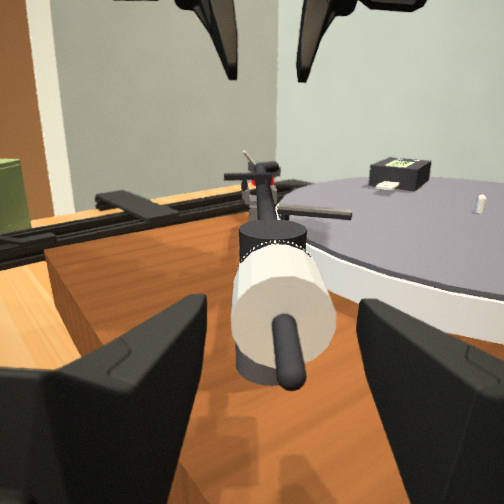

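Scene clock: 339.17 s.
left_arm: end_effector_position=(-0.0447, +0.1139, +0.2347) grip_measured=-0.200 end_effector_quat_wxyz=(+0.379, +0.420, +0.203, -0.799) end_effector_velocity=(+0.001, +0.002, -0.002) end_effector_angular_velocity=(+0.018, -0.013, +0.010) | right_arm: end_effector_position=(-0.1462, -0.0023, +0.1470) grip_measured=-0.252 end_effector_quat_wxyz=(+0.905, +0.028, +0.013, +0.424) end_effector_velocity=(-0.004, +0.002, +0.002) end_effector_angular_velocity=(-0.007, -0.007, +0.024)
Joint positions: left_arm=[-0.269  2.065  1.702 -0.904  0.527  1.001  0.029] | right_arm=[0.493 2.671 1.701 0.969 1.399 0.062 0.027]
Joint velocities: left_arm=[-0.002 -0.002 -0.002 -0.007 -0.022 -0.007  0.   ] | right_arm=[ 0.002 -0.007 -0.002 -0.007 -0.022 -0.007 -0.   ]
Motor temperatures (°C, as the motors report them): left_arm=[19 50 29 26 23 21] | right_arm=[19 58 34 32 23 20]
Heat: left arm: hottest shoulder 50 °C (+2.0 °C/min); right arm: hottest shoulder 58 °C (+17.1 °C/min). Fold the left arm in close to its base before you think long. Fold the right arm in close to its base before you think long.
Hand target (left_arm): -0.045, +0.115, +0.240; -0.382, -0.417, -0.199, +0.801
Hand target (right_arm): -0.145, -0.002, +0.151; +0.905, +0.032, +0.015, +0.423
Off the commanded pose (left_arm): 0.005 m, 1 deg.
Off the commanded pose (right_arm): 0.004 m, 1 deg.
MOTOR HOT: still on. Now the hottest motor of the left arm, joint 2 (shoulder), reports 50 °C; a drive's own limit is 95 °C.
MOTOR HOT: still on. Now the hottest motor of the right arm, joint 2 (shoulder), reports 58 °C; a drive's own limit is 95 °C.
move: done
camera_calibration (this result's frames):
cam_left_wrist: T_world_to_cam=[[-0.787707, 0.615183, 0.0326833, -0.105221], [0.592836, 0.771383, -0.231329, 0.0201141], [-0.167521, -0.162844, -0.972326, 0.31722], [0, 0, 0, 1]] pos_world=[-0.0416663, 0.100872, 0.316534]
cam_right_wrist: T_world_to_cam=[[0.774908, -0.630804, -0.0400456, 0.127591], [-0.245179, -0.241585, -0.938895, 0.13082], [0.582584, 0.737376, -0.341866, 0.213834], [0, 0, 0, 1]] pos_world=[-0.191373, -0.0455875, 0.201039]

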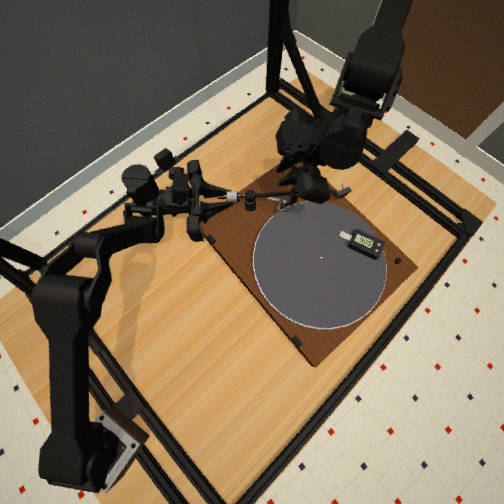

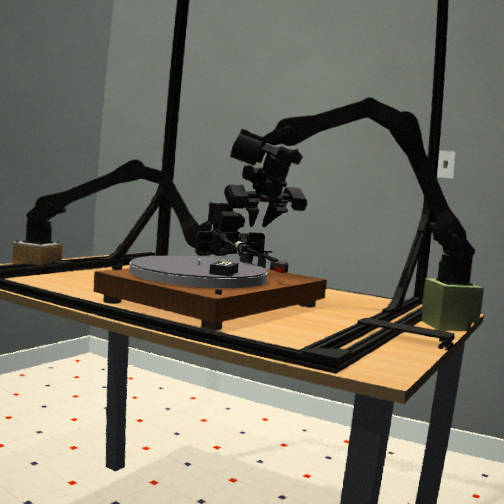

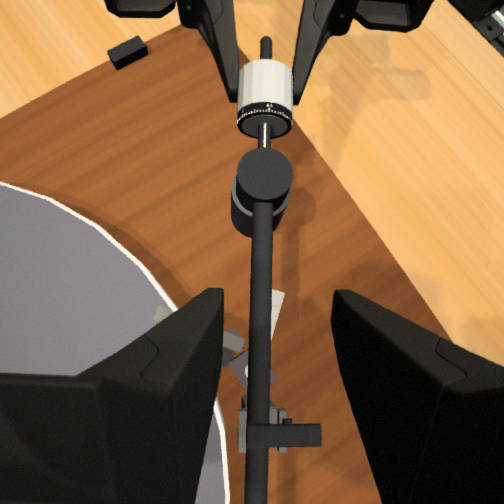

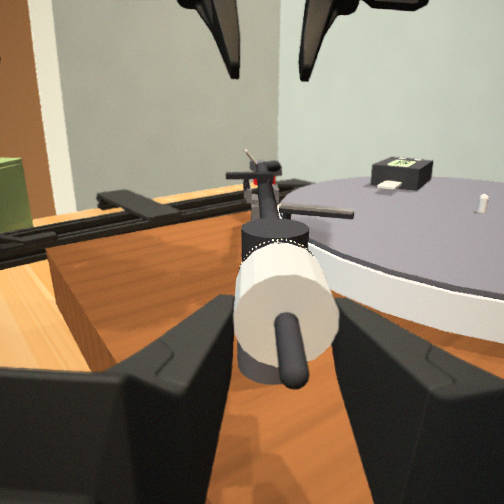

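Scene clock: 341.73 s.
left_arm: end_effector_position=(-0.0447, +0.1139, +0.2347) grip_measured=-0.200 end_effector_quat_wxyz=(+0.379, +0.420, +0.203, -0.799) end_effector_velocity=(-0.001, +0.002, -0.001) end_effector_angular_velocity=(+0.007, -0.007, -0.006) | right_arm: end_effector_position=(-0.1458, -0.0041, +0.1514) grip_measured=-0.252 end_effector_quat_wxyz=(+0.806, -0.418, -0.191, +0.372) end_effector_velocity=(+0.000, +0.001, +0.003) end_effector_angular_velocity=(-0.012, -0.029, +0.020)
Joint positions: left_arm=[-0.269  2.065  1.702 -0.904  0.527  1.001  0.029] | right_arm=[ 0.495  2.654  1.697  0.934  1.413 -0.934  0.027]
Joint velocities: left_arm=[-0.002 -0.002 -0.002 -0.007 -0.007  0.007 -0.   ] | right_arm=[-0.002  0.002 -0.012  0.081 -0.022 -0.095  0.   ]
Motor temperatures (°C, as the motors report them): left_arm=[19 50 29 26 23 21] | right_arm=[19 58 34 32 23 20]
Heat: left arm: hottest shoulder 50 °C (+2.0 °C/min); right arm: hottest shoulder 58 °C (+16.2 °C/min). Fold the left arm in close to its base before you think long. Fold the right arm in close to its base before you think long.
Hand target (left_arm): -0.045, +0.115, +0.240; -0.382, -0.417, -0.199, +0.801
Hand target (right_arm): -0.145, -0.002, +0.151; +0.804, -0.419, -0.194, +0.375
Off the commanded pose (left_arm): 0.005 m, 1 deg.
Off the commanded pose (right_arm): 0.002 m, 1 deg.
MOTOR HOT: still on. Now the hottest motor of the left arm, joint 2 (shoulder), reports 50 °C; a drive's own limit is 95 °C.
MOTOR HOT: still on. Now the hottest motor of the right arm, joint 2 (shoulder), reports 58 °C; a drive's own limit is 95 °C.
move: done
camera_calibration (this result's frames):
cam_left_wrist: T_world_to_cam=[[-0.787707, 0.615183, 0.0326833, -0.105221], [0.592836, 0.771383, -0.231329, 0.0201141], [-0.167521, -0.162844, -0.972326, 0.31722], [0, 0, 0, 1]] pos_world=[-0.0416663, 0.100872, 0.316534]
cam_right_wrist: T_world_to_cam=[[0.434668, -0.35195, 0.828972, -0.0536904], [0.370462, -0.769115, -0.520787, 0.15891], [0.820866, 0.533472, -0.203926, 0.229475], [0, 0, 0, 1]] pos_world=[-0.223901, -0.0190951, 0.174062]

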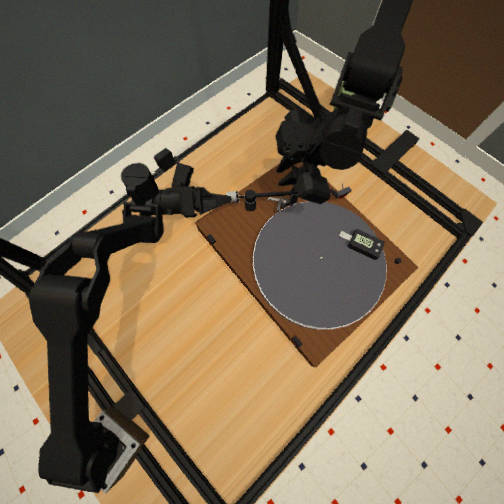

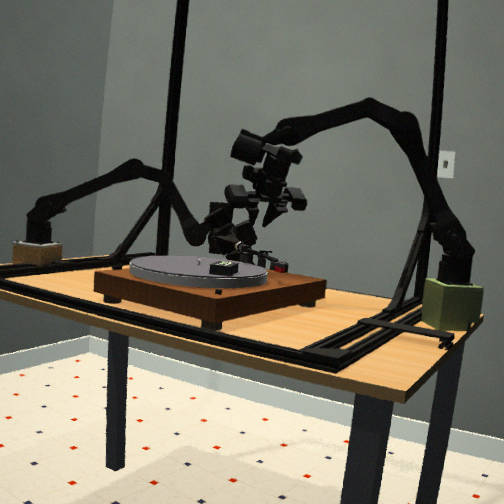

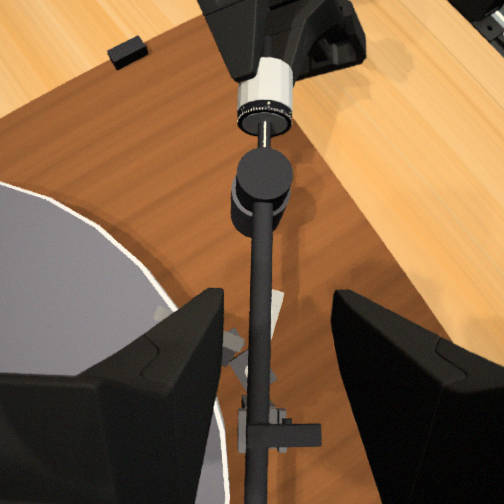

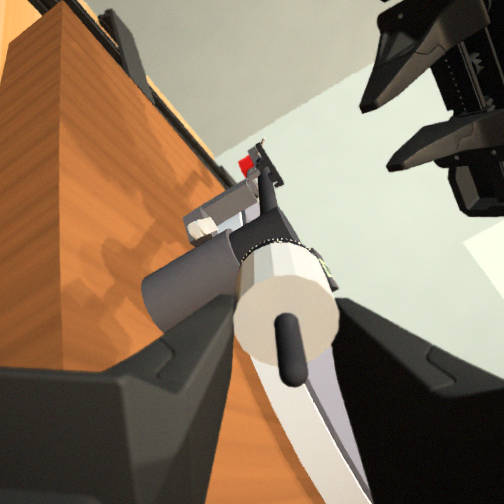

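Scene clock: 342.43 s.
left_arm: end_effector_position=(-0.0447, +0.1139, +0.2347) grip_measured=-0.200 end_effector_quat_wxyz=(+0.379, +0.420, +0.203, -0.799) end_effector_velocity=(+0.002, -0.000, +0.000) end_effector_angular_velocity=(-0.001, -0.006, +0.011) | right_arm: end_effector_position=(-0.1462, -0.0030, +0.1529) grip_measured=+0.049 end_effector_quat_wxyz=(+0.806, -0.416, -0.193, +0.375) end_effector_velocity=(+0.001, +0.004, -0.000) end_effector_angular_velocity=(-0.020, -0.022, +0.015)
Joint positions: left_arm=[-0.269  2.065  1.702 -0.904  0.527  1.001  0.029] | right_arm=[ 0.494  2.654  1.697  0.953  1.405 -0.948  0.041]
Joint velocities: left_arm=[ 0.002 -0.002 -0.002  0.007 -0.007 -0.007  0.   ] | right_arm=[-0.007 -0.002 -0.002 -0.007 -0.022 -0.022  0.   ]
Motor temperatures (°C, as the motors report them): left_arm=[19 50 29 26 23 21] | right_arm=[19 58 34 32 23 20]
Heat: left arm: hottest shoulder 50 °C (+2.0 °C/min); right arm: hottest shoulder 58 °C (+16.0 °C/min). Fold the left arm in close to its base before you think long. Fold the right arm in close to its base before you think long.
Hand target (left_arm): -0.045, +0.115, +0.240; -0.382, -0.417, -0.199, +0.801
Hand target (right_arm): -0.145, -0.002, +0.151; +0.804, -0.419, -0.195, +0.375
Off the commanded pose (left_arm): 0.005 m, 1 deg.
Off the commanded pose (right_arm): 0.003 m, 0 deg.
MOTOR HOT: still on. Now the hottest motor of the left arm, joint 2 (shoulder), reports 50 °C; a drive's own limit is 95 °C.
MOTOR HOT: still on. Now the hottest motor of the right arm, joint 2 (shoulder), reports 58 °C; a drive's own limit is 95 °C.
move: done
camera_calibration (this result's frames):
cam_left_wrist: T_world_to_cam=[[-0.787707, 0.615183, 0.0326833, -0.105221], [0.592836, 0.771383, -0.231329, 0.0201141], [-0.167521, -0.162844, -0.972326, 0.31722], [0, 0, 0, 1]] pos_world=[-0.0416663, 0.100872, 0.316534]
cam_right_wrist: T_world_to_cam=[[0.43812, -0.35232, 0.826995, -0.0536462], [0.375857, -0.763913, -0.524565, 0.162111], [0.816567, 0.540654, -0.202264, 0.228689], [0, 0, 0, 1]] pos_world=[-0.224167, -0.018704, 0.175658]

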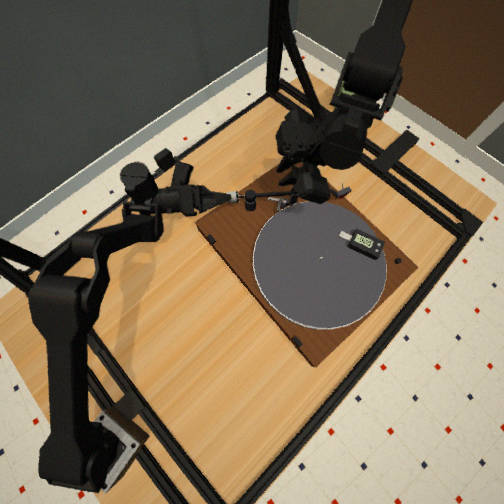

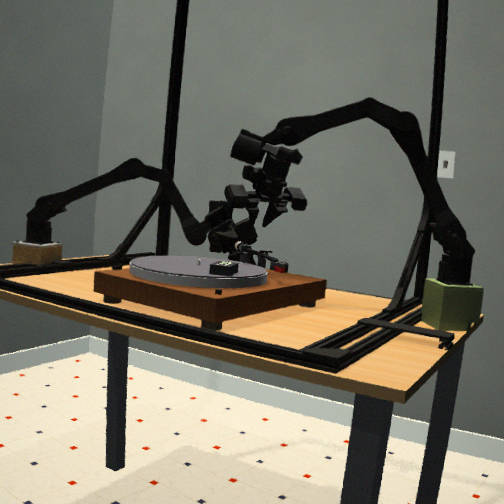

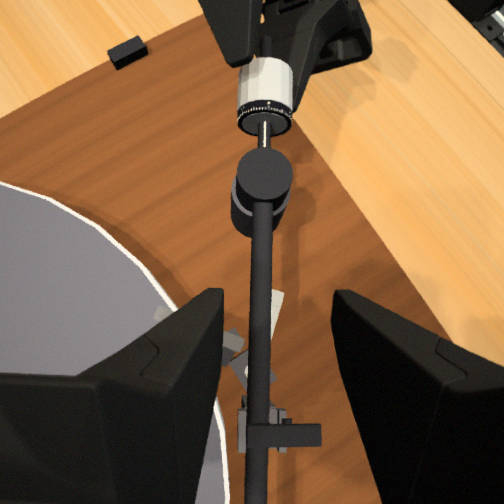

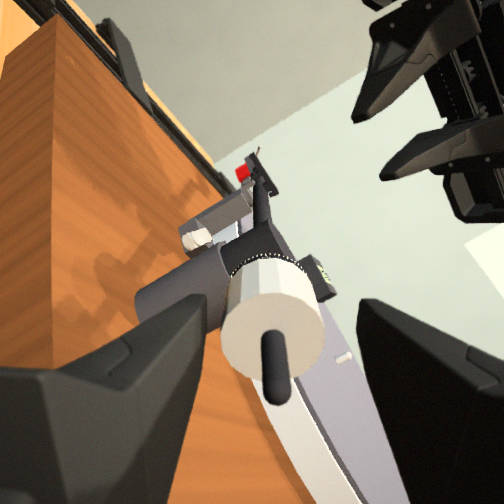

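Scene clock: 343.47 s.
left_arm: end_effector_position=(-0.0445, +0.1140, +0.2347) grip_measured=-0.200 end_effector_quat_wxyz=(+0.379, +0.420, +0.203, -0.799) end_effector_velocity=(-0.003, +0.001, +0.000) end_effector_angular_velocity=(+0.001, +0.006, -0.011) | right_arm: end_effector_position=(-0.1684, -0.0284, +0.1473) grip_measured=+0.050 end_effector_quat_wxyz=(+0.803, -0.420, -0.196, +0.376) end_effector_velocity=(+0.007, -0.001, -0.001) end_effector_angular_velocity=(-0.013, -0.014, -0.029)
Joint positions: left_arm=[-0.269  2.065  1.701 -0.904  0.527  1.001  0.029] | right_arm=[ 0.56   2.654  1.672  0.967  1.467 -0.948  0.041]
Joint velocities: left_arm=[-0.002 -0.002 -0.002 -0.007  0.007  0.007 -0.   ] | right_arm=[-0.007 -0.002 -0.007 -0.007  0.022 -0.007 -0.   ]
Motor temperatures (°C, as the motors report them): left_arm=[19 50 29 26 23 21] | right_arm=[19 58 34 32 23 20]
Heat: left arm: hottest shoulder 50 °C (+2.0 °C/min); right arm: hottest shoulder 58 °C (+16.0 °C/min). Fold the left arm in close to its base before you think long. Fold the right arm in close to its base before you think long.
Hand target (left_arm): -0.045, +0.115, +0.240; -0.382, -0.417, -0.199, +0.801
Hand target (right_arm): -0.168, -0.030, +0.152; +0.804, -0.419, -0.195, +0.375
Off the commanded pose (left_arm): 0.005 m, 1 deg.
Off the commanded pose (right_arm): 0.005 m, 0 deg.
MOTOR HOT: still on. Now the hottest motor of the left arm, joint 2 (shoulder), reports 50 °C; a drive's own limit is 95 °C.
MOTOR HOT: still on. Now the hottest motor of the right arm, joint 2 (shoulder), reports 58 °C; a drive's own limit is 95 °C.
move: done
camera_calibration (this result's frames):
cam_left_wrist: T_world_to_cam=[[-0.787941, 0.614883, 0.0326833, -0.105167], [0.592542, 0.771609, -0.231329, 0.0199106], [-0.167459, -0.162908, -0.972326, 0.31732], [0, 0, 0, 1]] pos_world=[-0.0415254, 0.100996, 0.316581]
cam_right_wrist: T_world_to_cam=[[0.432765, -0.344377, 0.833138, -0.0497205], [0.382591, -0.76665, -0.515627, 0.147863], [0.816296, 0.541897, -0.200023, 0.259015], [0, 0, 0, 1]] pos_world=[-0.246487, -0.0441229, 0.169475]

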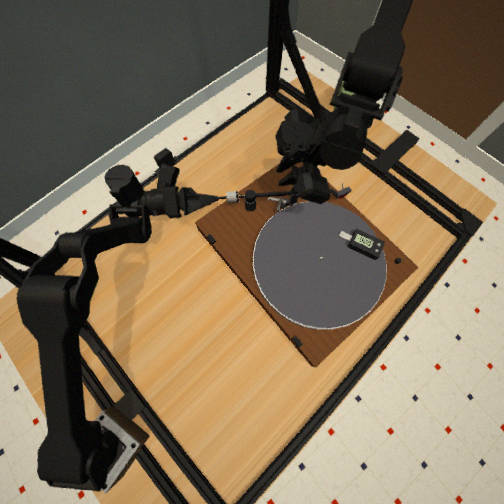

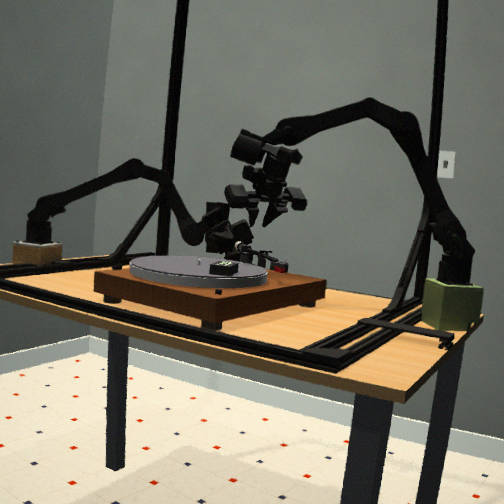

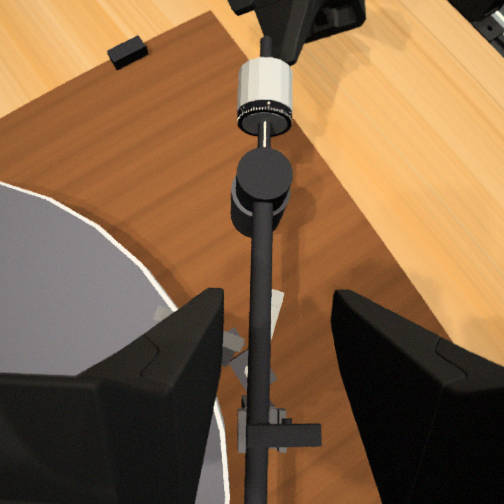

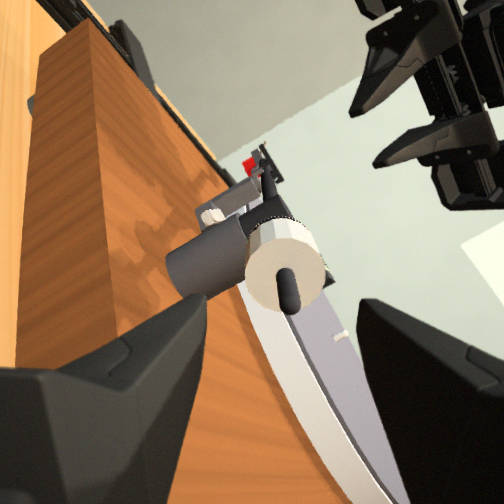

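Region (225, 95, 305, 155) of cam_left_wrist's 504x504 image, scaled by 6.300, with more detail than that image has; it fills the top 378 rows of this view, and the rest is white.

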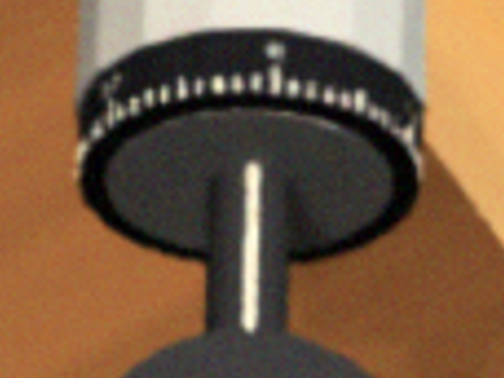

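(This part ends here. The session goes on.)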